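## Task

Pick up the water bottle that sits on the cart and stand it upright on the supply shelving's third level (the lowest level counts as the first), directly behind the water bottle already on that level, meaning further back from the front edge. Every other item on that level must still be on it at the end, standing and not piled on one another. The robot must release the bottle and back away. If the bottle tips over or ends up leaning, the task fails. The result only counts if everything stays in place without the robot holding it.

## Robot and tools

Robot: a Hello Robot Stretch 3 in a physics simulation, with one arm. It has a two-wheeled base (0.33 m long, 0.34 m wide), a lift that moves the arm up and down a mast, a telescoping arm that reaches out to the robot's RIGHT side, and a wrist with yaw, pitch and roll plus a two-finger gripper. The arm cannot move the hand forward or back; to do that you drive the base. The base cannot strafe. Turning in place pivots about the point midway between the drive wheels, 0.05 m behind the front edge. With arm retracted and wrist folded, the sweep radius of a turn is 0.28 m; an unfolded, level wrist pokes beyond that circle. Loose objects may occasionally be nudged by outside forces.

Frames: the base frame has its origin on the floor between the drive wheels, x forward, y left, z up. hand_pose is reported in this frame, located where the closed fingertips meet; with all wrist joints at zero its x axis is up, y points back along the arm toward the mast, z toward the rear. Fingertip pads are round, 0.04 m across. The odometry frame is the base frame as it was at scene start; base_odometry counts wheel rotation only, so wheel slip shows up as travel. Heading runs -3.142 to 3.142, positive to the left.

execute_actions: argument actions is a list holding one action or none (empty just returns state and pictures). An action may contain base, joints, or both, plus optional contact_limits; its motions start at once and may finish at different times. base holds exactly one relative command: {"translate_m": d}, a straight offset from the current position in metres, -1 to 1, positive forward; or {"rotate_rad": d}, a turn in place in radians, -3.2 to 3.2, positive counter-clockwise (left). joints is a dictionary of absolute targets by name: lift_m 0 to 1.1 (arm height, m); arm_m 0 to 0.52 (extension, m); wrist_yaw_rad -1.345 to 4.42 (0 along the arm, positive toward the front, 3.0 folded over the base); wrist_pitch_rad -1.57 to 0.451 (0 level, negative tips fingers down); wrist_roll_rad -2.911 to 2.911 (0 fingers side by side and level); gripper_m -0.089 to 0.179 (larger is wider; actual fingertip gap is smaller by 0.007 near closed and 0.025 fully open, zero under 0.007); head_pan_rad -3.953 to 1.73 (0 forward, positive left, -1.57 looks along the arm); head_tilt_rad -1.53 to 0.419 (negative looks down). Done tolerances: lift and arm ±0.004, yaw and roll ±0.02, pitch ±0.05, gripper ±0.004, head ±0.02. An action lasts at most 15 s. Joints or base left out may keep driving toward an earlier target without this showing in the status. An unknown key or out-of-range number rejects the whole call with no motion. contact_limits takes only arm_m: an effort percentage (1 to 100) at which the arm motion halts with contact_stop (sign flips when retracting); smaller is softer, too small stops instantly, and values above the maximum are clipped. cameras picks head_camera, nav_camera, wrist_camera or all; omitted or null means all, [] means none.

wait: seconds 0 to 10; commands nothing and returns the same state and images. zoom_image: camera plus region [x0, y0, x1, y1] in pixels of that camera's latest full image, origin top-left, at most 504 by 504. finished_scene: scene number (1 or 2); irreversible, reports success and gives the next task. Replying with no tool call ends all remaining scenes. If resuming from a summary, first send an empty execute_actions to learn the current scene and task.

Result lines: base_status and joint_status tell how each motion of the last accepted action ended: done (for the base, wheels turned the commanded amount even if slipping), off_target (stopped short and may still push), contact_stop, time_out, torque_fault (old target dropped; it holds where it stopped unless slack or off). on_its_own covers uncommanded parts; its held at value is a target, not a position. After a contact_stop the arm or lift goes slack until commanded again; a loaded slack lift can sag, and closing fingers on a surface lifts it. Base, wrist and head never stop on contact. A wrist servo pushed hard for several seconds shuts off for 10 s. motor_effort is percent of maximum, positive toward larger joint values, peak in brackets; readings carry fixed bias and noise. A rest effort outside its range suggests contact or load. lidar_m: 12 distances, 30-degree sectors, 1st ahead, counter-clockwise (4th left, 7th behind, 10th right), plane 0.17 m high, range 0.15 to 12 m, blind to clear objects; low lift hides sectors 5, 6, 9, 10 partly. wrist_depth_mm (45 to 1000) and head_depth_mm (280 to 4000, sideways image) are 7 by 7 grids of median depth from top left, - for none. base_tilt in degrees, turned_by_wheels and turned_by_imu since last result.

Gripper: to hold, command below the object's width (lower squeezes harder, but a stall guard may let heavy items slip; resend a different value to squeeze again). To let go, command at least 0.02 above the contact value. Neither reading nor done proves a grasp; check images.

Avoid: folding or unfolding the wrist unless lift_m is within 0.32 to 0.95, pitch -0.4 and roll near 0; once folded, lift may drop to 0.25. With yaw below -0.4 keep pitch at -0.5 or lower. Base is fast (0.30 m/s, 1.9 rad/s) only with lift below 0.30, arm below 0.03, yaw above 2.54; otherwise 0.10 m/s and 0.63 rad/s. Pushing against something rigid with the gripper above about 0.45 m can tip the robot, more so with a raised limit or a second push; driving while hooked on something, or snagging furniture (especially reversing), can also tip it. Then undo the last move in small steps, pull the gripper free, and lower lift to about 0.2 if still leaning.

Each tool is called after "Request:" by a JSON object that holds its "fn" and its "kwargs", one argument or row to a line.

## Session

Request:
{"fn": "execute_actions", "kwargs": {
  "actions": []
}}

Scene clock: 0.00 s.
base_odometry: x=+0.000 y=+0.000 heading=+0.000 (m, m, rad; odometry frame)
turned_by_wheels: +0.000 (rad since the last result)
turned_by_imu: +0.000 (rad since the last result)
base_tilt: forward=-0.6 right=+0.5 (deg)
lidar_m: 2.30 1.68 1.14 1.17 1.93 2.02 2.23 2.32 1.88 2.01 2.07 1.97
head_depth_mm: 1959 2114 2128 2143 2163 2180 2024 / 1934 2200 2250 2247 2297 2273 2038 / 1928 2315 2333 2343 2374 2417 2065 / 1897 2458 2467 2488 2519 2551 2069 / 1895 2595 2603 2654 2641 2670 2071 / 1878 2521 2616 2516 2573 2498 2114 / 1878 2189 2166 2141 2137 2131 2016
base_status: not commanded
joint_positions: lift_m=+0.421 arm_m=+0.000 wrist_yaw_rad=+3.079 wrist_pitch_rad=-0.462 wrist_roll_rad=+0.000 gripper_m=+0.037 head_pan_rad=+0.000 head_tilt_rad=-0.003
joint_status: not commanded
motor_effort: left_wheel=+0 right_wheel=+0 lift_m=+28 arm_m=+0 wrist_yaw_rad=+0 wrist_pitch_rad=+6 wrist_roll_rad=+0 gripper_m=+0 head_pan_rad=+0 head_tilt_rad=+2 (%)
hand_pose: x=-0.0076 y=+0.0733 z=+0.4237 quat_wxyz=(+0.184, +0.693, +0.141, +0.683) (m; base frame)
wrist_depth_mm: - - - - - - - / - - - - - - - / - - - - - - - / 882 862 - 866 869 870 881 / 757 751 740 742 764 738 720 / 639 644 - 627 621 626 641 / 554 558 - - 561 546 550
pictures: head_camera (sideways: a quarter turn clockwise sets it upright), nav_camera (sideways: a quarter turn counterclockwise sets it upright), wrist_camera
Images, in order (width x height): head_camera 896x504, nav_camera 672x504, wrist_camera 644x364.

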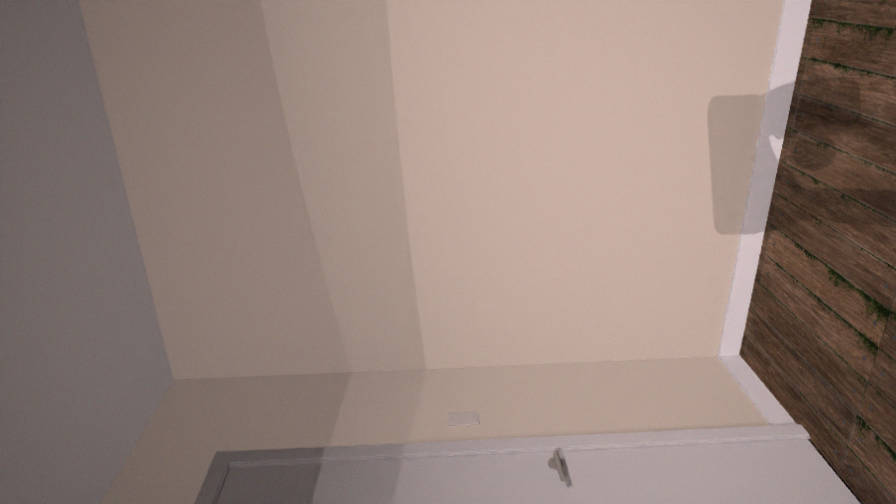

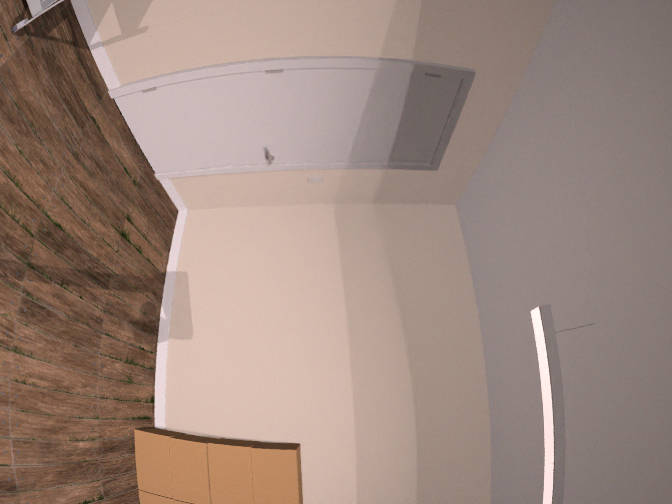

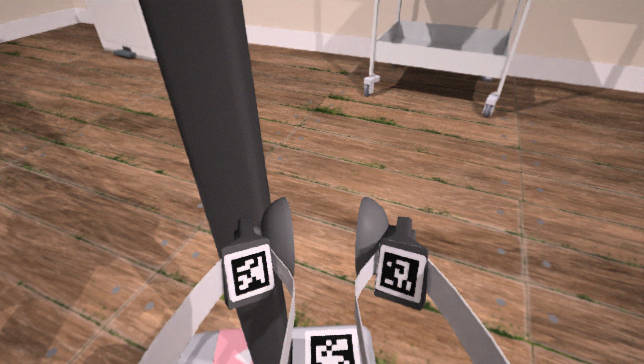

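Request:
{"fn": "execute_actions", "kwargs": {
  "actions": [
    {"joints":{"lift_m":0.28,"head_pan_rad":1.15,"head_tilt_rad":-0.2}}
  ],
  "cameras": ["head_camera"]
}}

Request:
{"fn": "execute_actions", "kwargs": {
  "actions": [
    {"base":{"rotate_rad":2.7},"joints":{"head_pan_rad":0}}
  ],
  "cameras": ["head_camera","nav_camera"]
}}

Scene clock: 2.33 s.
base_odometry: x=+0.000 y=+0.000 heading=+0.000 (m, m, rad; odometry frame)
turned_by_wheels: +0.000 (rad since the last result)
turned_by_imu: +0.000 (rad since the last result)
base_tilt: forward=-0.6 right=+0.5 (deg)
lidar_m: 2.30 1.68 1.15 1.17 1.94 2.02 2.23 2.32 1.87 2.02 2.07 1.97
head_depth_mm: 1403 1466 1538 1593 1685 1776 1594 / 1395 1459 1529 1608 1689 1776 1597 / 1394 1464 1530 1601 1663 1748 1491 / 1403 1463 1543 1600 1555 1485 1504 / 1400 1464 1536 1603 1396 1428 1464 / 1392 1463 1514 1604 1634 1735 1569 / 1396 1453 1513 1596 1683 1770 1635
base_status: not commanded
joint_positions: lift_m=+0.281 arm_m=+0.000 wrist_yaw_rad=+3.079 wrist_pitch_rad=-0.463 wrist_roll_rad=+0.000 gripper_m=+0.037 head_pan_rad=+1.143 head_tilt_rad=-0.197
joint_status: all done
motor_effort: left_wheel=+1(1) right_wheel=+0(0) lift_m=+15(26) arm_m=+0(0) wrist_yaw_rad=-1(0) wrist_pitch_rad=+7(7) wrist_roll_rad=+0(0) gripper_m=+0(0) head_pan_rad=+2(27) head_tilt_rad=-1(19) (%)
hand_pose: x=-0.0076 y=+0.0731 z=+0.2831 quat_wxyz=(+0.184, +0.693, +0.141, +0.683) (m; base frame)
wrist_depth_mm: - - - - - - - / - - - - - - - / 824 825 - 806 834 814 787 / 639 658 - 649 645 651 639 / 552 556 - 550 559 537 540 / 471 - - - - 465 463 / - - - - 404 407 412
pictures: head_camera (sideways: a quarter turn clockwise sets it upright)
Images, in order (width x height): head_camera 896x504.

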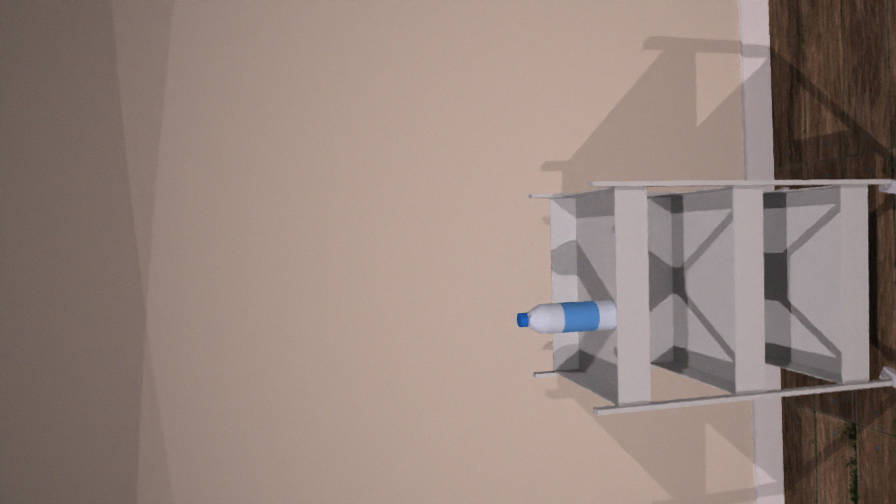

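Scene clock: 5.27 s.
base_odometry: x=+0.000 y=+0.000 heading=+2.700 (m, m, rad; odometry frame)
turned_by_wheels: +2.700 (rad since the last result)
turned_by_imu: +2.717 (rad since the last result)
base_tilt: forward=-0.5 right=+0.5 (deg)
lidar_m: 2.02 2.23 2.25 1.87 2.16 2.01 1.97 2.19 1.64 1.14 1.65 1.79
head_depth_mm: 2264 2345 2481 2593 2663 2100 1593 / 2257 2361 2471 2592 2674 2090 1595 / 2277 2359 2479 2585 2704 2118 1607 / 2244 2339 2443 2588 2679 2138 1612 / 2237 2310 2421 2518 2478 2163 1617 / 2257 2322 2408 2537 2457 2184 1628 / 2241 2310 2419 2528 2448 2182 1648
base_status: done
joint_positions: lift_m=+0.281 arm_m=+0.000 wrist_yaw_rad=+3.079 wrist_pitch_rad=-0.463 wrist_roll_rad=+0.000 gripper_m=+0.037 head_pan_rad=+0.007 head_tilt_rad=-0.198
joint_status: all done
motor_effort: left_wheel=-1(6) right_wheel=+2(8) lift_m=+15(15) arm_m=+0(0) wrist_yaw_rad=+0(0) wrist_pitch_rad=+7(7) wrist_roll_rad=+0(0) gripper_m=+0(0) head_pan_rad=-3(26) head_tilt_rad=-1(1) (%)
hand_pose: x=-0.0076 y=+0.0731 z=+0.2831 quat_wxyz=(+0.184, +0.693, +0.141, +0.683) (m; base frame)
wrist_depth_mm: - - - - - - - / - - - - - - - / 831 827 - 817 836 811 791 / 670 664 - 653 649 649 652 / 557 556 - 549 547 541 534 / 474 - - - - 464 461 / - - - - 408 409 402
pictures: head_camera (sideways: a quarter turn clockwise sets it upright), nav_camera (sideways: a quarter turn counterclockwise sets it upright)
Images, in order (width x height): head_camera 896x504, nav_camera 672x504.

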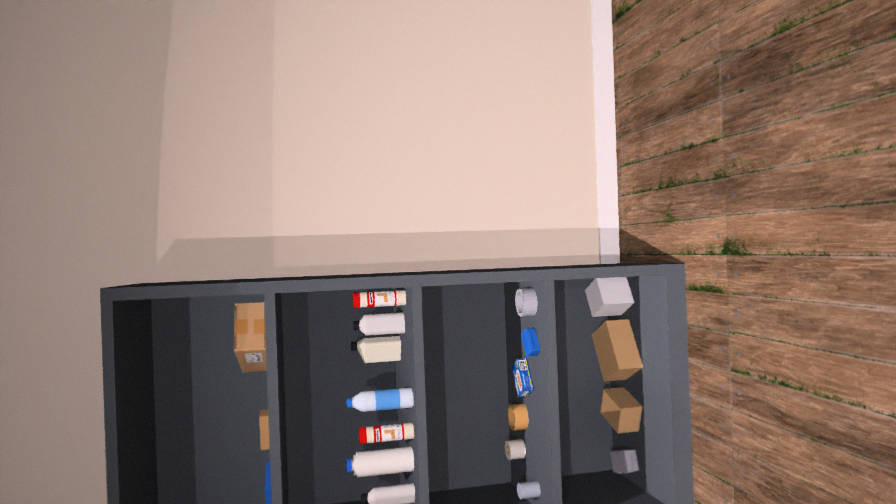

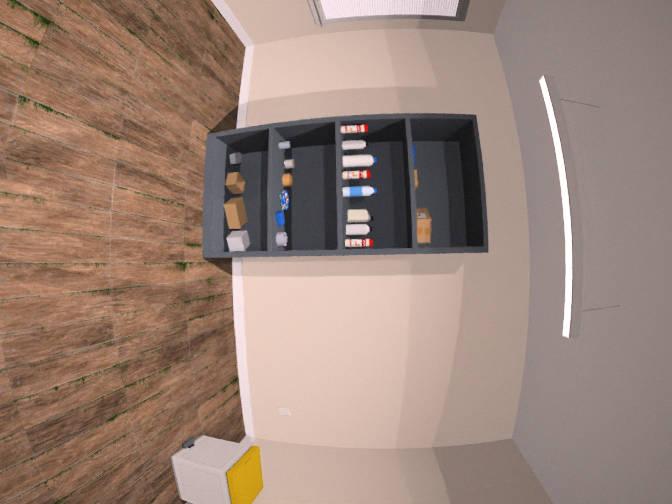

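Request:
{"fn": "execute_actions", "kwargs": {
  "actions": [
    {"base":{"rotate_rad":0.363}}
  ],
  "cameras": []
}}

Request:
{"fn": "execute_actions", "kwargs": {
  "actions": [
    {"base":{"translate_m":1.0}}
  ],
  "cameras": []
}}

Request:
{"fn": "execute_actions", "kwargs": {
  "actions": [
    {"base":{"translate_m":0.54}}
  ],
  "cameras": []
}}

Request:
{"fn": "execute_actions", "kwargs": {
  "actions": [
    {"base":{"rotate_rad":1.18},"joints":{"lift_m":0.5,"wrist_pitch_rad":-0.4,"head_pan_rad":-1.57,"head_tilt_rad":-0.35}}
  ],
  "cameras": ["head_camera"]
}}

Request:
{"fn": "execute_actions", "kwargs": {
  "actions": [
    {"joints":{"lift_m":0.75,"wrist_yaw_rad":-0.08}}
  ],
  "cameras": []
}}

Request:
{"fn": "execute_actions", "kwargs": {
  "actions": [
    {"joints":{"lift_m":1.0,"wrist_pitch_rad":0,"gripper_m":0.12}}
  ]
}}

Scene clock: 6.97 s.
base_odometry: x=+0.000 y=+0.000 heading=+3.063 (m, m, rad; odometry frame)
turned_by_wheels: +0.363 (rad since the last result)
turned_by_imu: +0.365 (rad since the last result)
base_tilt: forward=-0.5 right=+0.4 (deg)
lidar_m: 2.23 2.37 1.87 2.02 2.13 1.97 2.28 1.73 1.15 1.16 1.79 2.02
head_depth_mm: 2113 2201 2301 2402 2496 2103 1579 / 2216 2270 2359 2457 2460 2114 1587 / 2289 2371 2438 2589 2545 2121 1598 / 2383 2444 2493 2573 2626 2151 1622 / 2507 2613 2728 2883 2998 2167 1609 / 2586 2735 2899 3042 3118 2166 1627 / 2692 2879 3035 3156 3067 2182 1643
base_status: done
joint_positions: lift_m=+0.281 arm_m=+0.000 wrist_yaw_rad=+3.079 wrist_pitch_rad=-0.463 wrist_roll_rad=+0.000 gripper_m=+0.037 head_pan_rad=+0.007 head_tilt_rad=-0.198
joint_status: not commanded
motor_effort: left_wheel=-1(8) right_wheel=+2(6) lift_m=+15(15) arm_m=+0(0) wrist_yaw_rad=+0(0) wrist_pitch_rad=+7(7) wrist_roll_rad=+0(0) gripper_m=+1(0) head_pan_rad=-3(3) head_tilt_rad=+0(0) (%)
hand_pose: x=-0.0076 y=+0.0731 z=+0.2831 quat_wxyz=(+0.184, +0.693, +0.141, +0.683) (m; base frame)
wrist_depth_mm: - - - - - - - / - - - - - - - / 831 840 - 792 796 815 792 / 660 668 - 659 651 643 656 / 548 542 - 564 564 537 533 / 471 - - - - 466 467 / - - - - 412 402 406
pictures: none
No camera images: the call's "cameras" was empty. Leave "cameras" out to get every camera's image.

Scene clock: 12.07 s.
base_odometry: x=-0.997 y=+0.079 heading=+3.063 (m, m, rad; odometry frame)
turned_by_wheels: +0.000 (rad since the last result)
turned_by_imu: +0.001 (rad since the last result)
base_tilt: forward=-0.6 right=+0.4 (deg)
lidar_m: 1.22 1.97 1.81 1.58 2.27 2.88 3.23 1.67 1.64 1.58 1.71 1.12
head_depth_mm: 1286 1312 1394 1247 1532 1243 1425 / 1324 1361 1449 1113 1580 1300 1477 / 1383 1421 1512 1182 1651 1388 1515 / 1377 1455 1544 1316 1639 1471 1515 / 1160 1178 1211 1222 1338 1419 1477 / 1602 1691 1787 1868 1981 2077 1618 / 1689 1775 1872 1980 2101 2137 1629
base_status: done
joint_positions: lift_m=+0.281 arm_m=+0.000 wrist_yaw_rad=+3.079 wrist_pitch_rad=-0.464 wrist_roll_rad=+0.000 gripper_m=+0.037 head_pan_rad=+0.007 head_tilt_rad=-0.198
joint_status: not commanded
motor_effort: left_wheel=-1(5) right_wheel=+2(7) lift_m=+14(15) arm_m=+0(0) wrist_yaw_rad=+1(1) wrist_pitch_rad=+7(7) wrist_roll_rad=+0(0) gripper_m=+0(0) head_pan_rad=-2(2) head_tilt_rad=+0(0) (%)
hand_pose: x=-0.0076 y=+0.0731 z=+0.2831 quat_wxyz=(+0.184, +0.693, +0.141, +0.683) (m; base frame)
wrist_depth_mm: - - - - - - - / - - - - - - - / 829 828 - 838 805 802 812 / 662 659 - 656 662 655 642 / 551 545 - 552 555 539 535 / 465 - - - - 462 462 / - - - - 409 403 405
pictures: none
No camera images: the call's "cameras" was empty. Leave "cameras" out to get every camera's image.

Scene clock: 15.50 s.
base_odometry: x=-1.535 y=+0.122 heading=+3.063 (m, m, rad; odometry frame)
turned_by_wheels: +0.000 (rad since the last result)
turned_by_imu: +0.001 (rad since the last result)
base_tilt: forward=-0.6 right=+0.6 (deg)
lidar_m: 0.68 1.34 1.60 1.62 1.63 3.38 3.58 2.06 1.71 1.76 0.74 0.76
head_depth_mm: 839 598 912 940 599 594 936 / 878 585 958 653 661 1088 943 / 908 574 992 1023 680 1130 946 / 921 667 1007 936 703 1048 922 / 744 652 774 749 682 821 845 / 603 596 627 655 682 722 1479 / 1110 1181 1243 1320 1398 1500 1556
base_status: done
joint_positions: lift_m=+0.281 arm_m=+0.000 wrist_yaw_rad=+3.079 wrist_pitch_rad=-0.464 wrist_roll_rad=+0.000 gripper_m=+0.037 head_pan_rad=+0.007 head_tilt_rad=-0.199
joint_status: not commanded
motor_effort: left_wheel=-1(6) right_wheel=+2(7) lift_m=+15(15) arm_m=+0(0) wrist_yaw_rad=+0(0) wrist_pitch_rad=+7(7) wrist_roll_rad=+0(1) gripper_m=+0(0) head_pan_rad=-3(2) head_tilt_rad=+0(0) (%)
hand_pose: x=-0.0076 y=+0.0731 z=+0.2831 quat_wxyz=(+0.184, +0.693, +0.141, +0.683) (m; base frame)
wrist_depth_mm: - - - - - - - / - - - - - - - / 821 810 - 816 809 838 793 / 660 661 - 652 642 645 650 / 553 549 - 543 552 542 539 / 475 - - - - 467 464 / - - - - 406 407 404
pictures: none
No camera images: the call's "cameras" was empty. Leave "cameras" out to get every camera's image.

Scene clock: 18.33 s.
base_odometry: x=-1.535 y=+0.122 heading=-2.041 (m, m, rad; odometry frame)
turned_by_wheels: +1.180 (rad since the last result)
turned_by_imu: +1.189 (rad since the last result)
base_tilt: forward=-0.6 right=+0.5 (deg)
lidar_m: 1.60 1.62 1.84 3.37 3.08 2.06 1.72 1.52 0.74 0.77 0.68 1.51
head_depth_mm: 531 927 990 777 1169 1030 845 / 522 923 957 863 1172 1033 844 / 515 913 963 625 647 982 848 / 504 911 969 759 671 1045 832 / 497 911 974 720 680 1028 833 / 488 906 949 665 684 1018 835 / 479 903 970 671 688 1020 837
base_status: done
joint_positions: lift_m=+0.499 arm_m=+0.000 wrist_yaw_rad=+3.079 wrist_pitch_rad=-0.418 wrist_roll_rad=+0.000 gripper_m=+0.037 head_pan_rad=-1.563 head_tilt_rad=-0.346
joint_status: all done
motor_effort: left_wheel=-1(7) right_wheel=+2(7) lift_m=+36(36) arm_m=+0(0) wrist_yaw_rad=+1(0) wrist_pitch_rad=+9(9) wrist_roll_rad=+0(0) gripper_m=+0(0) head_pan_rad=-2(27) head_tilt_rad=-2(16) (%)
hand_pose: x=-0.0072 y=+0.0790 z=+0.5121 quat_wxyz=(+0.169, +0.696, +0.125, +0.687) (m; base frame)
wrist_depth_mm: - - - - - - - / - - - - - - - / - - - - - - - / - - - - - - - / 907 886 - 900 939 887 865 / 767 752 - 752 734 739 740 / 650 651 649 649 647 649 651
pictures: head_camera (sideways: a quarter turn clockwise sets it upright)
Images, in order (width x height): head_camera 896x504.

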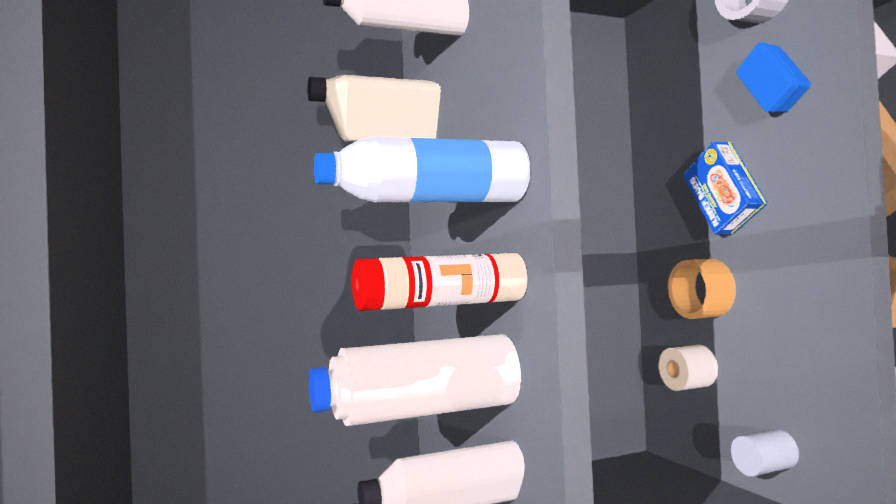

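Scene clock: 21.43 s.
base_odometry: x=-1.535 y=+0.122 heading=-2.041 (m, m, rad; odometry frame)
turned_by_wheels: +0.000 (rad since the last result)
turned_by_imu: +0.000 (rad since the last result)
base_tilt: forward=-0.5 right=+0.5 (deg)
lidar_m: 1.61 1.62 1.84 3.37 3.07 2.06 1.72 1.52 0.74 0.77 0.69 1.51
head_depth_mm: 533 929 986 777 1158 1031 839 / 523 921 956 862 1170 1031 846 / 515 917 965 624 649 988 850 / 505 915 976 760 672 1042 826 / 498 911 971 720 680 1028 833 / 488 907 947 661 684 1020 836 / 479 902 972 670 688 1018 836
base_status: not commanded
joint_positions: lift_m=+0.749 arm_m=+0.000 wrist_yaw_rad=-0.077 wrist_pitch_rad=-0.418 wrist_roll_rad=+0.000 gripper_m=+0.037 head_pan_rad=-1.563 head_tilt_rad=-0.346
joint_status: all done
motor_effort: left_wheel=-1(1) right_wheel=+2(2) lift_m=+37(38) arm_m=+0(0) wrist_yaw_rad=-3(5) wrist_pitch_rad=+9(9) wrist_roll_rad=+0(0) gripper_m=+0(0) head_pan_rad=-2(2) head_tilt_rad=-2(1) (%)
hand_pose: x=-0.0387 y=-0.3687 z=+0.7622 quat_wxyz=(+0.686, +0.120, -0.696, -0.173) (m; base frame)
wrist_depth_mm: 557 682 716 736 735 695 491 / 552 773 781 808 822 712 477 / 541 714 694 760 736 669 489 / 522 575 597 597 551 539 490 / 476 482 507 486 507 494 512 / 486 765 927 916 908 752 - / 588 707 831 828 842 713 879
pictures: none
No camera images: the call's "cameras" was empty. Leave "cameras" out to get every camera's image.

Scene clock: 24.53 s.
base_odometry: x=-1.535 y=+0.122 heading=-2.041 (m, m, rad; odometry frame)
turned_by_wheels: +0.000 (rad since the last result)
turned_by_imu: +0.000 (rad since the last result)
base_tilt: forward=-0.6 right=+0.5 (deg)
lidar_m: 1.61 1.62 1.83 3.37 3.08 2.06 1.72 1.52 0.74 0.76 0.68 1.51
head_depth_mm: 532 926 984 777 657 - - / 523 919 960 860 - - - / 514 919 966 623 - - - / 504 913 977 760 673 1023 828 / 496 910 973 720 679 1023 832 / 488 910 944 665 685 1015 835 / 480 904 968 671 688 1017 838
base_status: not commanded
joint_positions: lift_m=+0.999 arm_m=+0.000 wrist_yaw_rad=-0.077 wrist_pitch_rad=-0.021 wrist_roll_rad=+0.000 gripper_m=+0.120 head_pan_rad=-1.563 head_tilt_rad=-0.346
joint_status: all done
motor_effort: left_wheel=-1(1) right_wheel=+3(2) lift_m=+37(34) arm_m=+0(0) wrist_yaw_rad=-4(3) wrist_pitch_rad=+10(12) wrist_roll_rad=+0(0) gripper_m=+0(96) head_pan_rad=-2(3) head_tilt_rad=-2(2) (%)
hand_pose: x=-0.0411 y=-0.3999 z=+1.1088 quat_wxyz=(+0.707, -0.020, -0.707, -0.035) (m; base frame)
wrist_depth_mm: 555 709 709 722 765 698 481 / 556 723 741 754 801 700 477 / 489 418 403 779 794 530 466 / 495 420 416 623 657 542 483 / 442 425 405 407 446 505 446 / 351 - 360 365 374 - 415 / 495 836 871 908 917 717 476
pictures: head_camera (sideways: a quarter turn clockwise sets it upright), nav_camera (sideways: a quarter turn counterclockwise sets it upright), wrist_camera
Images, in order (width x height): head_camera 896x504, nav_camera 672x504, wrist_camera 644x364.

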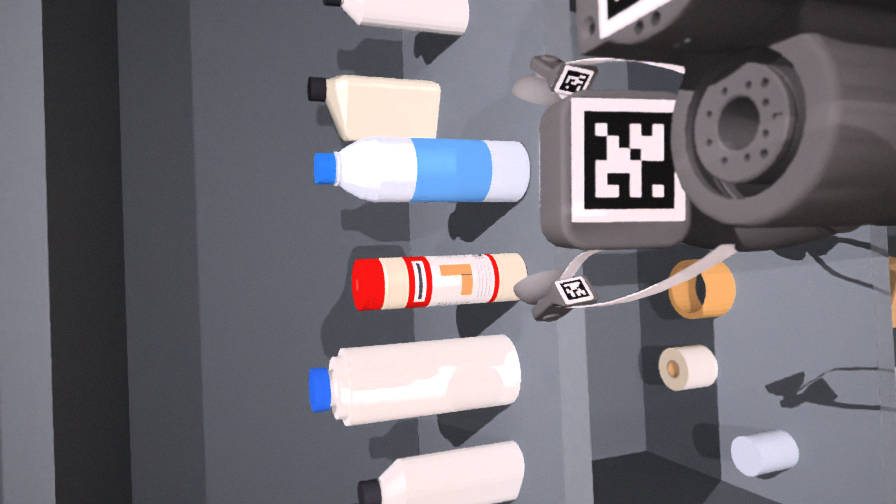

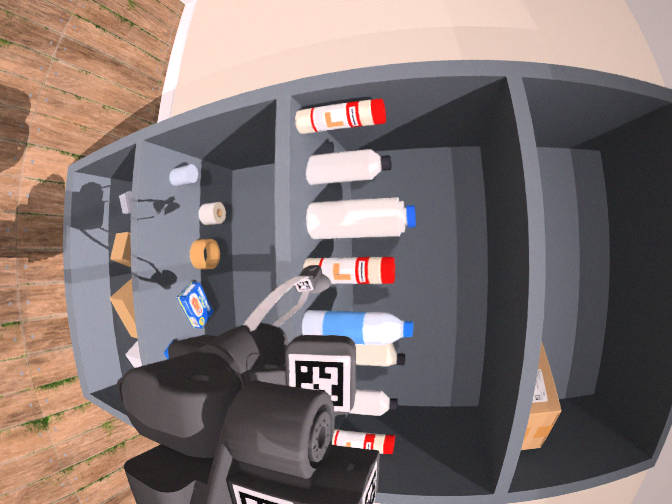

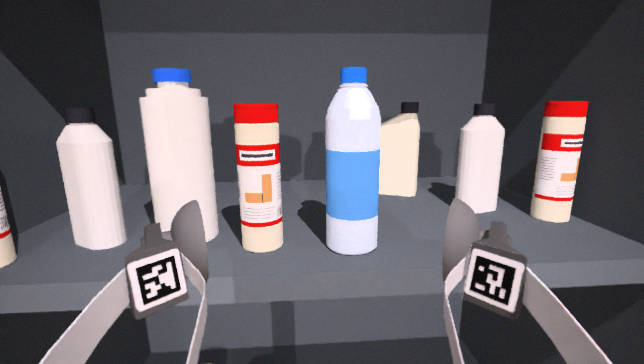

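Request:
{"fn": "execute_actions", "kwargs": {
  "actions": [
    {"base":{"translate_m":-0.05},"joints":{"arm_m":0.18,"gripper_m":0.115}}
  ],
  "cameras": ["wrist_camera"]
}}

Scene clock: 27.27 s.
base_odometry: x=-1.513 y=+0.166 heading=-2.041 (m, m, rad; odometry frame)
turned_by_wheels: +0.000 (rad since the last result)
turned_by_imu: -0.001 (rad since the last result)
base_tilt: forward=-0.6 right=+0.4 (deg)
lidar_m: 1.65 1.66 1.91 3.38 3.00 2.03 1.67 1.52 0.71 0.76 0.71 1.51
head_depth_mm: 532 926 979 - 1038 1025 841 / 523 919 977 - - 1016 847 / 515 918 963 - - 986 847 / 505 916 970 762 676 1028 828 / 497 915 966 639 663 1017 829 / 488 912 956 675 683 1019 833 / 478 908 954 733 686 1058 838
base_status: done
joint_positions: lift_m=+0.999 arm_m=+0.180 wrist_yaw_rad=-0.078 wrist_pitch_rad=-0.021 wrist_roll_rad=+0.000 gripper_m=+0.115 head_pan_rad=-1.563 head_tilt_rad=-0.346
joint_status: all done
motor_effort: left_wheel=-1(4) right_wheel=+2(3) lift_m=+36(36) arm_m=+3(3) wrist_yaw_rad=-2(3) wrist_pitch_rad=+10(10) wrist_roll_rad=+0(0) gripper_m=+0(33) head_pan_rad=-2(2) head_tilt_rad=-2(2) (%)
hand_pose: x=-0.0414 y=-0.5796 z=+1.1088 quat_wxyz=(+0.707, -0.020, -0.707, -0.035) (m; base frame)
wrist_depth_mm: 538 540 565 556 569 588 414 / 535 560 575 194 601 601 425 / 240 199 591 187 616 363 427 / 242 206 608 192 479 362 428 / 247 211 432 200 466 374 388 / 251 - 333 210 331 - 326 / 250 230 256 218 258 256 261
pictures: wrist_camera
Images, in order (width x height): wrist_camera 644x364.

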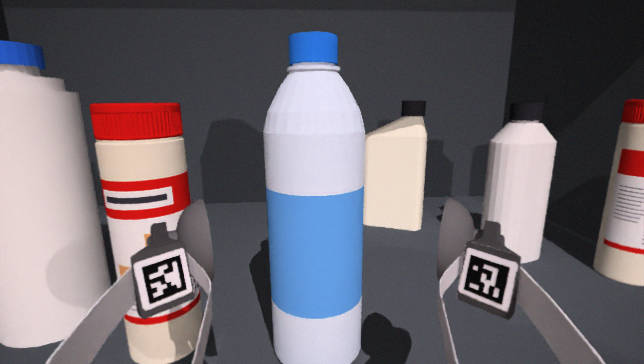

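Request:
{"fn": "execute_actions", "kwargs": {
  "actions": [
    {"joints":{"arm_m":0.258}}
  ],
  "cameras": ["wrist_camera"]
}}

Request:
{"fn": "execute_actions", "kwargs": {
  "actions": [
    {"base":{"translate_m":0.005},"joints":{"gripper_m":0.028}}
  ],
  "cameras": []
}}

Request:
{"fn": "execute_actions", "kwargs": {
  "actions": [
    {"joints":{"lift_m":1.03}}
  ],
  "cameras": ["wrist_camera"]
}}

Request:
{"fn": "execute_actions", "kwargs": {
  "actions": [
    {"base":{"translate_m":-0.21},"joints":{"arm_m":0.25}}
  ]
}}

Scene clock: 29.13 s.
base_odometry: x=-1.513 y=+0.166 heading=-2.041 (m, m, rad; odometry frame)
turned_by_wheels: +0.000 (rad since the last result)
turned_by_imu: +0.000 (rad since the last result)
base_tilt: forward=-0.6 right=+0.4 (deg)
lidar_m: 1.65 1.66 1.90 3.39 3.00 2.02 1.67 1.52 0.71 0.76 0.71 1.51
head_depth_mm: 532 930 981 - 1101 1024 842 / 524 925 972 - 1181 1033 845 / 515 921 969 - 1179 1023 849 / 505 917 970 849 1171 1044 830 / 497 912 968 638 663 1013 833 / 490 904 961 677 683 1016 832 / 479 905 955 731 688 1064 836
base_status: not commanded
joint_positions: lift_m=+0.999 arm_m=+0.258 wrist_yaw_rad=-0.078 wrist_pitch_rad=-0.021 wrist_roll_rad=+0.000 gripper_m=+0.115 head_pan_rad=-1.563 head_tilt_rad=-0.346
joint_status: all done
motor_effort: left_wheel=-1(1) right_wheel=+3(3) lift_m=+36(36) arm_m=+3(6) wrist_yaw_rad=-2(2) wrist_pitch_rad=+10(10) wrist_roll_rad=+0(0) gripper_m=+0(0) head_pan_rad=-2(2) head_tilt_rad=-2(2) (%)
hand_pose: x=-0.0414 y=-0.6576 z=+1.1088 quat_wxyz=(+0.707, -0.020, -0.707, -0.035) (m; base frame)
wrist_depth_mm: 469 461 480 118 501 512 419 / 482 489 505 113 512 526 426 / 126 499 510 108 380 541 283 / 128 516 525 110 382 556 275 / 131 151 402 115 392 409 287 / 134 - 299 119 305 - 296 / 135 172 249 124 246 257 261
pictures: wrist_camera
Images, in order (width x height): wrist_camera 644x364.

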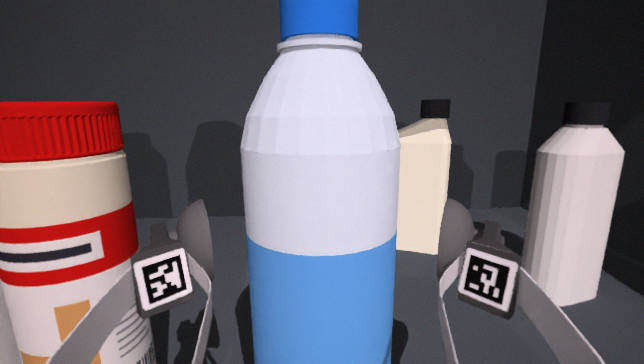

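Scene clock: 30.50 s.
base_odometry: x=-1.515 y=+0.162 heading=-2.041 (m, m, rad; odometry frame)
turned_by_wheels: +0.000 (rad since the last result)
turned_by_imu: +0.000 (rad since the last result)
base_tilt: forward=-0.6 right=+0.5 (deg)
lidar_m: 1.65 1.66 1.90 3.36 3.00 2.02 1.67 1.52 0.71 0.76 0.71 1.51
head_depth_mm: 533 926 977 - 1117 1030 840 / 523 922 983 - 1189 1032 844 / 516 923 969 - 1182 1034 848 / 507 918 974 819 1175 1044 827 / 499 911 968 646 666 1024 833 / 488 912 966 675 681 1016 836 / 481 904 954 733 689 1065 838
base_status: done
joint_positions: lift_m=+0.999 arm_m=+0.258 wrist_yaw_rad=-0.084 wrist_pitch_rad=-0.018 wrist_roll_rad=+0.000 gripper_m=+0.029 head_pan_rad=-1.563 head_tilt_rad=-0.346
joint_status: all done
motor_effort: left_wheel=-2(2) right_wheel=+5(6) lift_m=+36(36) arm_m=+2(3) wrist_yaw_rad=+3(4) wrist_pitch_rad=+9(10) wrist_roll_rad=+1(0) gripper_m=-23(99) head_pan_rad=-2(2) head_tilt_rad=-1(2) (%)
hand_pose: x=-0.0429 y=-0.6576 z=+1.1095 quat_wxyz=(+0.706, -0.023, -0.706, -0.036) (m; base frame)
wrist_depth_mm: 456 466 479 111 494 511 416 / 473 483 496 107 516 541 422 / 124 504 510 103 375 541 283 / 126 514 521 105 382 552 279 / 129 155 122 109 123 426 288 / 132 148 127 114 123 310 295 / 136 165 248 119 246 259 256
pictures: none
No camera images: the call's "cameras" was empty. Leave "cameras" out to get every camera's image.

Scene clock: 31.57 s.
base_odometry: x=-1.515 y=+0.162 heading=-2.041 (m, m, rad; odometry frame)
turned_by_wheels: +0.000 (rad since the last result)
turned_by_imu: +0.000 (rad since the last result)
base_tilt: forward=-0.6 right=+0.6 (deg)
lidar_m: 1.65 1.66 1.91 3.39 3.02 2.02 1.67 1.52 0.71 0.76 0.71 1.51
head_depth_mm: 532 927 982 744 1047 1024 845 / 524 922 975 - 1171 1033 846 / 516 917 963 - 667 1036 849 / 506 918 970 819 671 1045 829 / 497 908 970 646 666 1024 833 / 489 908 958 676 683 1020 834 / 480 905 957 733 688 1058 839
base_status: not commanded
joint_positions: lift_m=+1.029 arm_m=+0.258 wrist_yaw_rad=-0.083 wrist_pitch_rad=-0.062 wrist_roll_rad=+0.000 gripper_m=+0.029 head_pan_rad=-1.563 head_tilt_rad=-0.346
joint_status: all done
motor_effort: left_wheel=-2(2) right_wheel=+3(4) lift_m=+40(43) arm_m=+2(2) wrist_yaw_rad=+2(3) wrist_pitch_rad=+30(32) wrist_roll_rad=+0(0) gripper_m=-22(23) head_pan_rad=-3(2) head_tilt_rad=-1(1) (%)
hand_pose: x=-0.0426 y=-0.6562 z=+1.1281 quat_wxyz=(+0.706, -0.007, -0.707, -0.052) (m; base frame)
wrist_depth_mm: 464 467 479 111 493 505 427 / 478 490 494 107 516 522 425 / 497 493 502 103 381 546 377 / 126 517 526 105 381 557 278 / 129 154 121 109 123 444 294 / 134 148 126 114 123 323 319 / 140 165 269 119 266 277 277
pictures: wrist_camera
Images, in order (width x height): wrist_camera 644x364.

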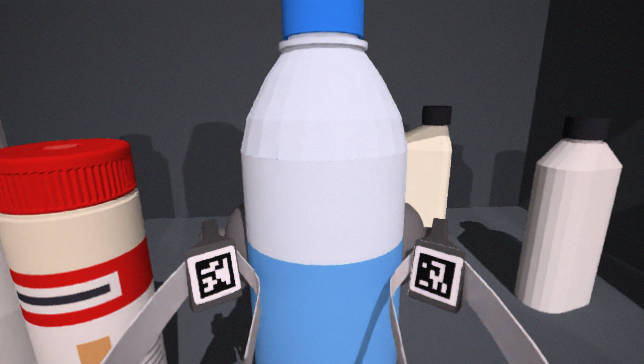

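Scene clock: 34.93 s.
base_odometry: x=-1.420 y=+0.349 heading=-2.041 (m, m, rad; odometry frame)
turned_by_wheels: +0.000 (rad since the last result)
turned_by_imu: +0.000 (rad since the last result)
base_tilt: forward=-0.5 right=+0.5 (deg)
lidar_m: 1.86 1.84 2.64 3.37 2.09 1.85 1.46 1.51 0.62 0.77 0.91 0.86
head_depth_mm: 478 543 554 615 650 725 1309 / 525 781 794 - 788 895 821 / 515 920 971 - 1183 1038 851 / 508 919 959 836 675 1044 849 / 497 918 969 882 679 1005 829 / 489 914 979 900 685 1049 834 / 481 911 976 902 684 1044 838
base_status: done
joint_positions: lift_m=+1.029 arm_m=+0.250 wrist_yaw_rad=-0.082 wrist_pitch_rad=-0.062 wrist_roll_rad=+0.000 gripper_m=+0.029 head_pan_rad=-1.563 head_tilt_rad=-0.346
joint_status: all done
motor_effort: left_wheel=-1(5) right_wheel=+3(3) lift_m=+40(39) arm_m=-2(2) wrist_yaw_rad=+2(3) wrist_pitch_rad=+30(30) wrist_roll_rad=+0(1) gripper_m=-22(22) head_pan_rad=-2(2) head_tilt_rad=-2(2) (%)
hand_pose: x=-0.0423 y=-0.6486 z=+1.1281 quat_wxyz=(+0.706, -0.007, -0.707, -0.051) (m; base frame)
wrist_depth_mm: 467 471 488 111 482 270 188 / 483 499 510 107 439 272 190 / 508 508 382 103 244 231 190 / 525 539 389 105 231 222 191 / 488 489 121 109 123 233 192 / 359 357 126 114 122 251 193 / 281 281 271 119 257 250 194
pictures: head_camera (sideways: a quarter turn clockwise sets it upright), nav_camera (sideways: a quarter turn counterclockwise sets it upright), wrist_camera
Images, in order (width x height): head_camera 896x504, nav_camera 672x504, wrist_camera 644x364.

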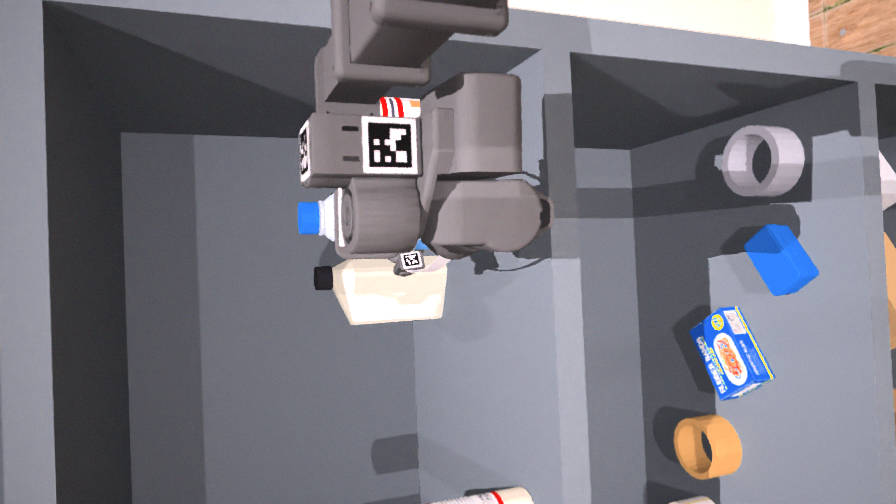

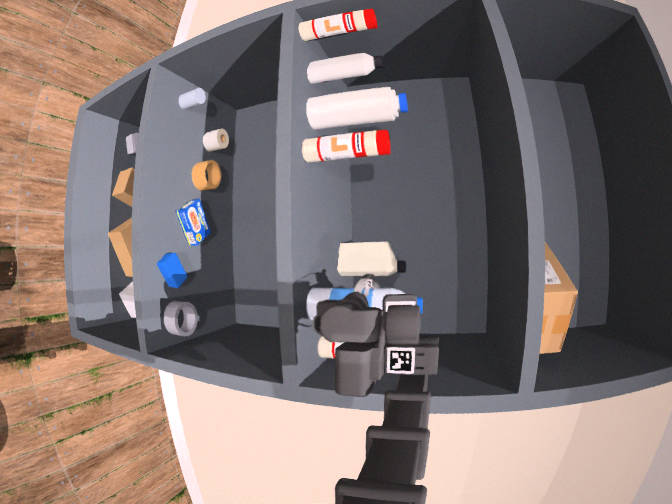

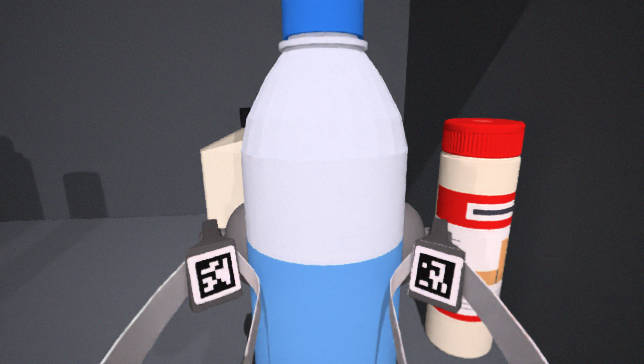

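Request:
{"fn": "execute_actions", "kwargs": {
  "actions": [
    {"joints":{"lift_m":1.0}}
  ],
  "cameras": []
}}

Request:
{"fn": "execute_actions", "kwargs": {
  "actions": [
    {"joints":{"gripper_m":0.115}}
  ],
  "cameras": []
}}

Request:
{"fn": "execute_actions", "kwargs": {
  "actions": [
    {"joints":{"arm_m":0}}
  ],
  "cameras": ["wrist_camera"]
}}

Request:
{"fn": "execute_actions", "kwargs": {
  "actions": [
    {"base":{"rotate_rad":-0.935},"joints":{"lift_m":0.72}}
  ],
  "cameras": []
}}

Request:
{"fn": "execute_actions", "kwargs": {
  "actions": [
    {"base":{"translate_m":-1.0},"joints":{"head_tilt_rad":-0.6,"gripper_m":0.13}}
  ],
  "cameras": ["nav_camera"]
}}

Request:
{"fn": "execute_actions", "kwargs": {
  "actions": [
    {"base":{"translate_m":-0.504}}
  ],
  "cameras": []
}}

Request:
{"fn": "execute_actions", "kwargs": {
  "actions": [
    {"base":{"rotate_rad":-0.62}}
  ],
  "cameras": ["head_camera","wrist_camera"]
}}

Scene clock: 36.33 s.
base_odometry: x=-1.420 y=+0.349 heading=-2.041 (m, m, rad; odometry frame)
turned_by_wheels: +0.000 (rad since the last result)
turned_by_imu: +0.000 (rad since the last result)
base_tilt: forward=-0.5 right=+0.5 (deg)
lidar_m: 1.86 1.83 2.64 3.37 2.09 1.85 1.46 1.52 0.61 0.77 0.91 0.86
head_depth_mm: 478 546 557 - 650 724 1303 / 524 780 737 - 871 894 821 / 514 923 974 - 1189 1038 848 / 505 919 962 860 1177 1044 851 / 496 915 975 879 679 1010 835 / 488 913 980 895 683 1058 833 / 479 914 974 907 686 1043 836
base_status: not commanded
joint_positions: lift_m=+1.001 arm_m=+0.250 wrist_yaw_rad=-0.082 wrist_pitch_rad=-0.024 wrist_roll_rad=+0.000 gripper_m=+0.029 head_pan_rad=-1.563 head_tilt_rad=-0.346
joint_status: all done
motor_effort: left_wheel=-1(1) right_wheel=+2(2) lift_m=+14(39) arm_m=-1(2) wrist_yaw_rad=+1(2) wrist_pitch_rad=+11(30) wrist_roll_rad=+0(0) gripper_m=-22(22) head_pan_rad=-3(2) head_tilt_rad=-2(1) (%)
hand_pose: x=-0.0424 y=-0.6499 z=+1.1090 quat_wxyz=(+0.706, -0.020, -0.707, -0.038) (m; base frame)
wrist_depth_mm: 472 481 484 114 481 270 190 / 484 502 500 109 438 274 188 / 511 522 382 105 225 213 191 / 522 531 386 106 229 221 190 / 479 477 122 110 124 232 191 / 336 336 128 113 122 248 193 / 259 260 249 118 247 243 193
pictures: none
No camera images: the call's "cameras" was empty. Leave "cameras" out to get every camera's image.

Scene clock: 37.70 s.
base_odometry: x=-1.420 y=+0.349 heading=-2.041 (m, m, rad; odometry frame)
turned_by_wheels: +0.000 (rad since the last result)
turned_by_imu: +0.000 (rad since the last result)
base_tilt: forward=-0.6 right=+0.5 (deg)
lidar_m: 1.86 1.83 2.64 3.39 2.08 1.85 1.46 1.52 0.62 0.77 0.91 0.86
head_depth_mm: 479 545 556 - 651 723 1309 / 523 775 741 - 870 893 821 / 516 920 975 - 1191 1037 851 / 505 922 955 794 1178 1041 849 / 497 912 974 878 679 1006 832 / 488 914 980 894 682 1047 835 / 479 908 972 904 687 1045 835
base_status: not commanded
joint_positions: lift_m=+1.001 arm_m=+0.250 wrist_yaw_rad=-0.082 wrist_pitch_rad=-0.018 wrist_roll_rad=+0.000 gripper_m=+0.115 head_pan_rad=-1.563 head_tilt_rad=-0.346
joint_status: all done
motor_effort: left_wheel=-1(1) right_wheel=+2(2) lift_m=+15(14) arm_m=-1(1) wrist_yaw_rad=+2(1) wrist_pitch_rad=+9(11) wrist_roll_rad=+1(0) gripper_m=+0(96) head_pan_rad=-3(2) head_tilt_rad=-2(1) (%)
hand_pose: x=-0.0424 y=-0.6500 z=+1.1104 quat_wxyz=(+0.707, -0.022, -0.706, -0.036) (m; base frame)
wrist_depth_mm: 482 486 488 120 490 273 188 / 489 496 503 114 489 275 189 / 513 515 378 109 433 214 191 / 528 537 259 110 244 221 192 / 474 526 124 113 411 233 192 / 340 - 138 116 299 - 194 / 275 264 251 120 248 244 185
pictures: none
No camera images: the call's "cameras" was empty. Leave "cameras" out to get every camera's image.

Scene clock: 40.77 s.
base_odometry: x=-1.420 y=+0.349 heading=-2.041 (m, m, rad; odometry frame)
turned_by_wheels: +0.000 (rad since the last result)
turned_by_imu: +0.000 (rad since the last result)
base_tilt: forward=-0.5 right=+0.5 (deg)
lidar_m: 1.86 1.83 2.64 3.39 2.09 1.85 1.46 1.52 0.62 0.77 0.91 0.85
head_depth_mm: 479 545 558 596 624 - - / 522 776 732 707 - - - / 514 920 973 708 - - - / 505 919 964 764 1175 1042 836 / 497 919 976 876 680 1004 833 / 487 913 981 894 684 1053 832 / 479 906 975 905 688 1041 839
base_status: not commanded
joint_positions: lift_m=+1.001 arm_m=+0.000 wrist_yaw_rad=-0.082 wrist_pitch_rad=-0.018 wrist_roll_rad=+0.000 gripper_m=+0.115 head_pan_rad=-1.563 head_tilt_rad=-0.346
joint_status: all done
motor_effort: left_wheel=-1(1) right_wheel=+3(2) lift_m=+14(15) arm_m=-2(2) wrist_yaw_rad=+2(2) wrist_pitch_rad=+9(9) wrist_roll_rad=+0(0) gripper_m=+0(0) head_pan_rad=-2(2) head_tilt_rad=-1(1) (%)
hand_pose: x=-0.0424 y=-0.4001 z=+1.1104 quat_wxyz=(+0.707, -0.022, -0.706, -0.036) (m; base frame)
wrist_depth_mm: 696 715 703 743 495 341 827 / 741 741 748 765 510 346 827 / 389 783 766 352 458 843 850 / 393 796 665 368 473 874 875 / 402 521 473 386 463 916 934 / 352 - 366 375 377 - 944 / 811 855 910 895 530 964 -
pictures: wrist_camera
Images, in order (width x height): wrist_camera 644x364.

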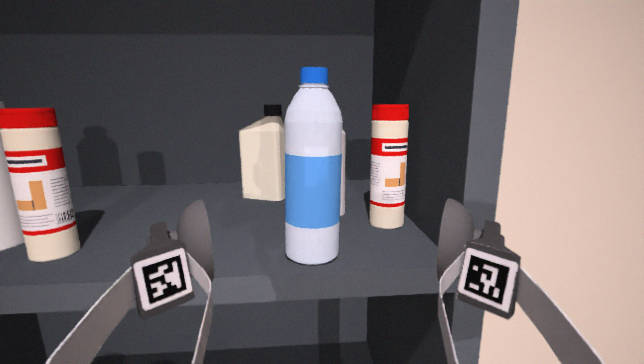

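Scene clock: 44.13 s.
base_odometry: x=-1.420 y=+0.349 heading=-2.976 (m, m, rad; odometry frame)
turned_by_wheels: -0.935 (rad since the last result)
turned_by_imu: -0.944 (rad since the last result)
base_tilt: forward=-0.5 right=+0.5 (deg)
lidar_m: 0.86 1.71 1.86 1.84 2.68 3.38 1.90 1.85 1.46 1.38 0.61 0.78
head_depth_mm: 1634 1741 1869 1995 2097 1712 1386 / 1741 1846 1977 2137 2240 1736 1431 / 1816 1954 2105 2253 2351 1767 1401 / 1610 1724 1826 1950 2080 1774 1451 / 1398 1484 1561 1668 1771 1743 1412 / 1245 1301 1368 1437 1519 1610 1414 / 1115 1159 1218 1274 1338 1404 1381
base_status: done
joint_positions: lift_m=+0.721 arm_m=+0.000 wrist_yaw_rad=-0.082 wrist_pitch_rad=-0.018 wrist_roll_rad=+0.000 gripper_m=+0.115 head_pan_rad=-1.563 head_tilt_rad=-0.346
joint_status: all done
motor_effort: left_wheel=+3(7) right_wheel=-2(3) lift_m=+16(17) arm_m=-2(2) wrist_yaw_rad=+2(1) wrist_pitch_rad=+9(9) wrist_roll_rad=+1(0) gripper_m=+0(0) head_pan_rad=-2(2) head_tilt_rad=-1(2) (%)
hand_pose: x=-0.0424 y=-0.4001 z=+0.8304 quat_wxyz=(+0.707, -0.022, -0.706, -0.036) (m; base frame)
wrist_depth_mm: 753 920 - - - - - / 768 948 - - - - - / 775 934 - - - - - / 765 943 - - - - - / 827 980 - - - - - / 820 - - - - - - / 804 - - - - - -
pictures: none
No camera images: the call's "cameras" was empty. Leave "cameras" out to get every camera's image.

Scene clock: 55.63 s.
base_odometry: x=-0.433 y=+0.514 heading=-2.976 (m, m, rad; odometry frame)
turned_by_wheels: +0.000 (rad since the last result)
turned_by_imu: -0.003 (rad since the last result)
base_tilt: forward=-0.6 right=+0.5 (deg)
lidar_m: 1.75 2.48 2.15 2.54 2.62 2.88 1.14 0.93 1.31 1.15 1.44 1.44
head_depth_mm: 1108 1215 1333 1503 1642 1414 1205 / 1175 1304 1443 1627 1722 1426 1213 / 1245 1381 1556 1753 1763 1429 - / 1341 1495 1705 1616 1677 1436 1203 / 1432 1609 1810 1533 1658 1436 1206 / 1545 1758 2057 1705 1760 1438 1221 / 1689 1928 2214 2309 1785 1444 1217
base_status: done
joint_positions: lift_m=+0.721 arm_m=+0.000 wrist_yaw_rad=-0.082 wrist_pitch_rad=-0.018 wrist_roll_rad=+0.000 gripper_m=+0.130 head_pan_rad=-1.563 head_tilt_rad=-0.592
joint_status: all done
motor_effort: left_wheel=+3(3) right_wheel=-2(5) lift_m=+16(15) arm_m=-2(2) wrist_yaw_rad=+2(2) wrist_pitch_rad=+9(9) wrist_roll_rad=+0(0) gripper_m=+0(69) head_pan_rad=-2(2) head_tilt_rad=-4(22) (%)
hand_pose: x=-0.0424 y=-0.4001 z=+0.8304 quat_wxyz=(+0.707, -0.022, -0.706, -0.036) (m; base frame)
wrist_depth_mm: - - - - - 920 803 / - - - - - 941 829 / - - - - - 952 825 / - - - - - - 892 / - - - - - 962 916 / - - - - - - 936 / - - - - - - 890
pictures: nav_camera (sideways: a quarter turn counterclockwise sets it upright)
Images, in order (width x height): nav_camera 672x504.

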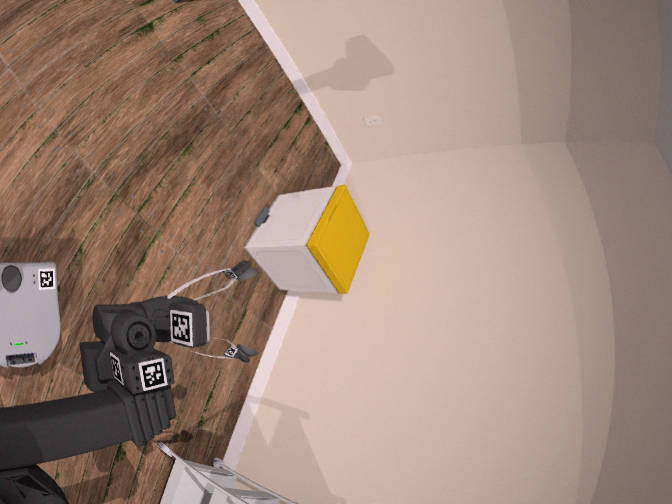

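Scene clock: 62.10 s.
base_odometry: x=+0.064 y=+0.597 heading=-2.976 (m, m, rad; odometry frame)
turned_by_wheels: +0.000 (rad since the last result)
turned_by_imu: -0.001 (rad since the last result)
base_tilt: forward=-0.6 right=+0.5 (deg)
lidar_m: 2.19 2.79 2.44 2.62 2.51 2.47 1.32 0.59 0.59 1.09 1.30 1.93
head_depth_mm: 847 931 1032 1151 1233 957 1098 / 895 990 1101 1245 1429 1422 1189 / 955 1060 1198 1355 1580 1424 - / 1018 1139 1286 1492 1682 1426 1208 / 1099 1236 1422 1656 1762 1437 1212 / 1177 1345 1568 1729 1764 1434 1211 / 1277 1480 1739 1564 1641 1448 1215
base_status: done
joint_positions: lift_m=+0.721 arm_m=+0.000 wrist_yaw_rad=-0.082 wrist_pitch_rad=-0.018 wrist_roll_rad=+0.000 gripper_m=+0.130 head_pan_rad=-1.563 head_tilt_rad=-0.592
joint_status: not commanded
motor_effort: left_wheel=+3(3) right_wheel=-2(6) lift_m=+15(15) arm_m=-2(2) wrist_yaw_rad=+1(2) wrist_pitch_rad=+9(9) wrist_roll_rad=+0(0) gripper_m=+0(0) head_pan_rad=-2(3) head_tilt_rad=-4(4) (%)
hand_pose: x=-0.0424 y=-0.4001 z=+0.8304 quat_wxyz=(+0.707, -0.022, -0.706, -0.036) (m; base frame)
wrist_depth_mm: - - - 874 747 662 583 / - - - 904 771 689 607 / - - - 961 834 705 627 / - - - - 841 742 630 / - - - - 859 709 554 / - - - - 907 - 322 / - - - - 919 780 307
pictures: none
No camera images: the call's "cameras" was empty. Leave "cameras" out to get every camera's image.

Scene clock: 64.03 s.
base_odometry: x=+0.064 y=+0.597 heading=+2.688 (m, m, rad; odometry frame)
turned_by_wheels: -0.620 (rad since the last result)
turned_by_imu: -0.626 (rad since the last result)
base_tilt: forward=-0.6 right=+0.5 (deg)
lidar_m: 2.29 1.93 2.85 2.44 2.85 2.31 2.47 1.44 0.60 0.59 1.06 1.30
head_depth_mm: 839 933 1055 1142 872 1143 1171 / 836 933 1055 1058 904 1068 1160 / 834 930 1055 1017 908 1065 - / 832 927 1047 1060 911 1077 1161 / 830 927 1039 1155 949 1363 1184 / 829 922 1037 1195 1401 1436 1213 / 827 924 1039 1184 1392 1453 1210
base_status: done
joint_positions: lift_m=+0.721 arm_m=+0.000 wrist_yaw_rad=-0.082 wrist_pitch_rad=-0.018 wrist_roll_rad=+0.000 gripper_m=+0.130 head_pan_rad=-1.563 head_tilt_rad=-0.593
joint_status: not commanded
motor_effort: left_wheel=+3(5) right_wheel=-2(4) lift_m=+15(16) arm_m=-2(2) wrist_yaw_rad=+2(2) wrist_pitch_rad=+9(9) wrist_roll_rad=+0(0) gripper_m=+0(1) head_pan_rad=-2(2) head_tilt_rad=-3(3) (%)
hand_pose: x=-0.0424 y=-0.4001 z=+0.8304 quat_wxyz=(+0.707, -0.022, -0.706, -0.036) (m; base frame)
wrist_depth_mm: 693 702 721 721 732 757 756 / 718 732 746 749 755 753 787 / 729 752 770 752 785 791 812 / 752 783 770 496 802 815 847 / 794 794 554 503 606 531 875 / 821 - 373 382 379 - 904 / 824 854 873 732 739 959 944
pictures: head_camera (sideways: a quarter turn clockwise sets it upright), wrist_camera
Images, in order (width x height): head_camera 896x504, wrist_camera 644x364.

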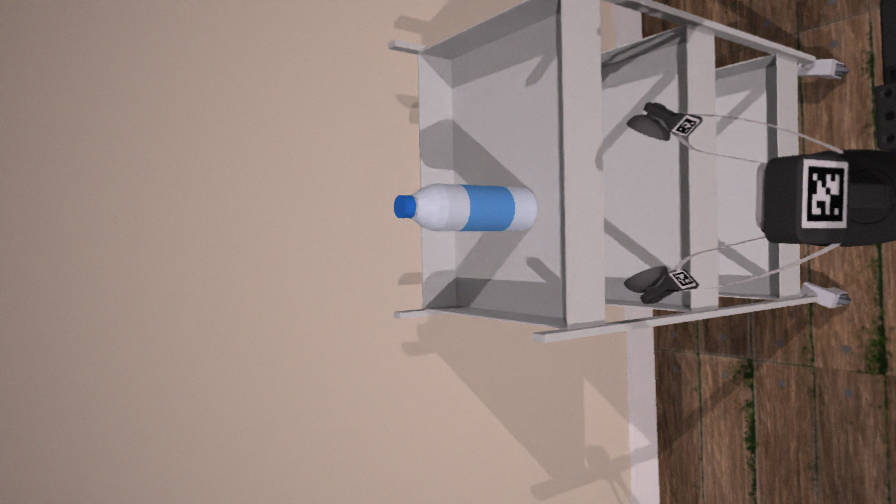

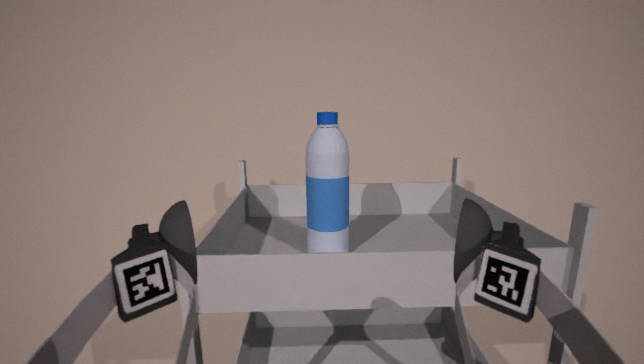

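Request:
{"fn": "execute_actions", "kwargs": {
  "actions": [
    {"base":{"translate_m":-0.022},"joints":{"arm_m":0.355,"lift_m":0.685},"contact_limits":{"arm_m":15}}
  ],
  "cameras": ["wrist_camera"]
}}

Scene clock: 67.97 s.
base_odometry: x=+0.084 y=+0.587 heading=+2.688 (m, m, rad; odometry frame)
turned_by_wheels: +0.000 (rad since the last result)
turned_by_imu: +0.000 (rad since the last result)
base_tilt: forward=-0.6 right=+0.4 (deg)
lidar_m: 2.31 1.95 2.86 2.43 2.82 2.30 2.44 1.44 0.60 0.59 1.05 1.32
head_depth_mm: 840 937 1056 1161 872 1335 1255 / 837 931 1060 1054 905 - 1152 / 832 933 1050 1062 1103 1074 1156 / 832 927 1045 1055 916 1074 1158 / 831 924 1048 1127 883 1157 1183 / 826 920 1038 1189 1402 1442 1207 / 824 917 1039 1189 1402 1433 1218
base_status: done
joint_positions: lift_m=+0.686 arm_m=+0.355 wrist_yaw_rad=-0.082 wrist_pitch_rad=-0.019 wrist_roll_rad=+0.000 gripper_m=+0.130 head_pan_rad=-1.563 head_tilt_rad=-0.593
joint_status: all done
motor_effort: left_wheel=+3(4) right_wheel=-2(5) lift_m=+15(15) arm_m=+3(4) wrist_yaw_rad=+1(3) wrist_pitch_rad=+9(9) wrist_roll_rad=+0(0) gripper_m=+0(0) head_pan_rad=-3(2) head_tilt_rad=-3(3) (%)
contact_limits: arm_m 15 (drawing in: default 22, maximum 37; extending or still: default 32, maximum 51)
hand_pose: x=-0.0423 y=-0.7546 z=+0.7954 quat_wxyz=(+0.707, -0.022, -0.706, -0.036) (m; base frame)
wrist_depth_mm: 366 373 382 382 389 399 409 / 383 386 398 119 405 410 415 / 394 403 409 113 410 428 430 / 409 412 424 109 123 442 456 / 419 428 333 112 129 455 346 / 446 - 345 116 322 - 317 / 450 264 268 121 257 277 276
pictures: wrist_camera
Images, in order (width x height): wrist_camera 644x364.

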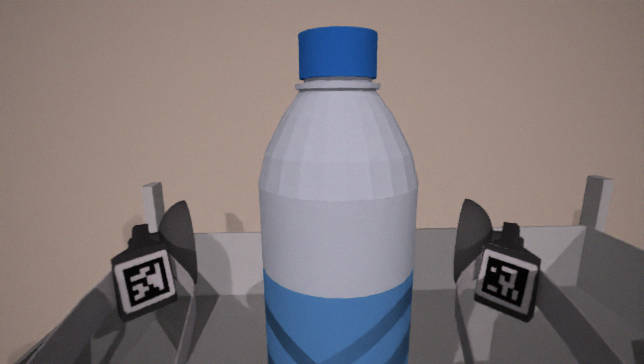

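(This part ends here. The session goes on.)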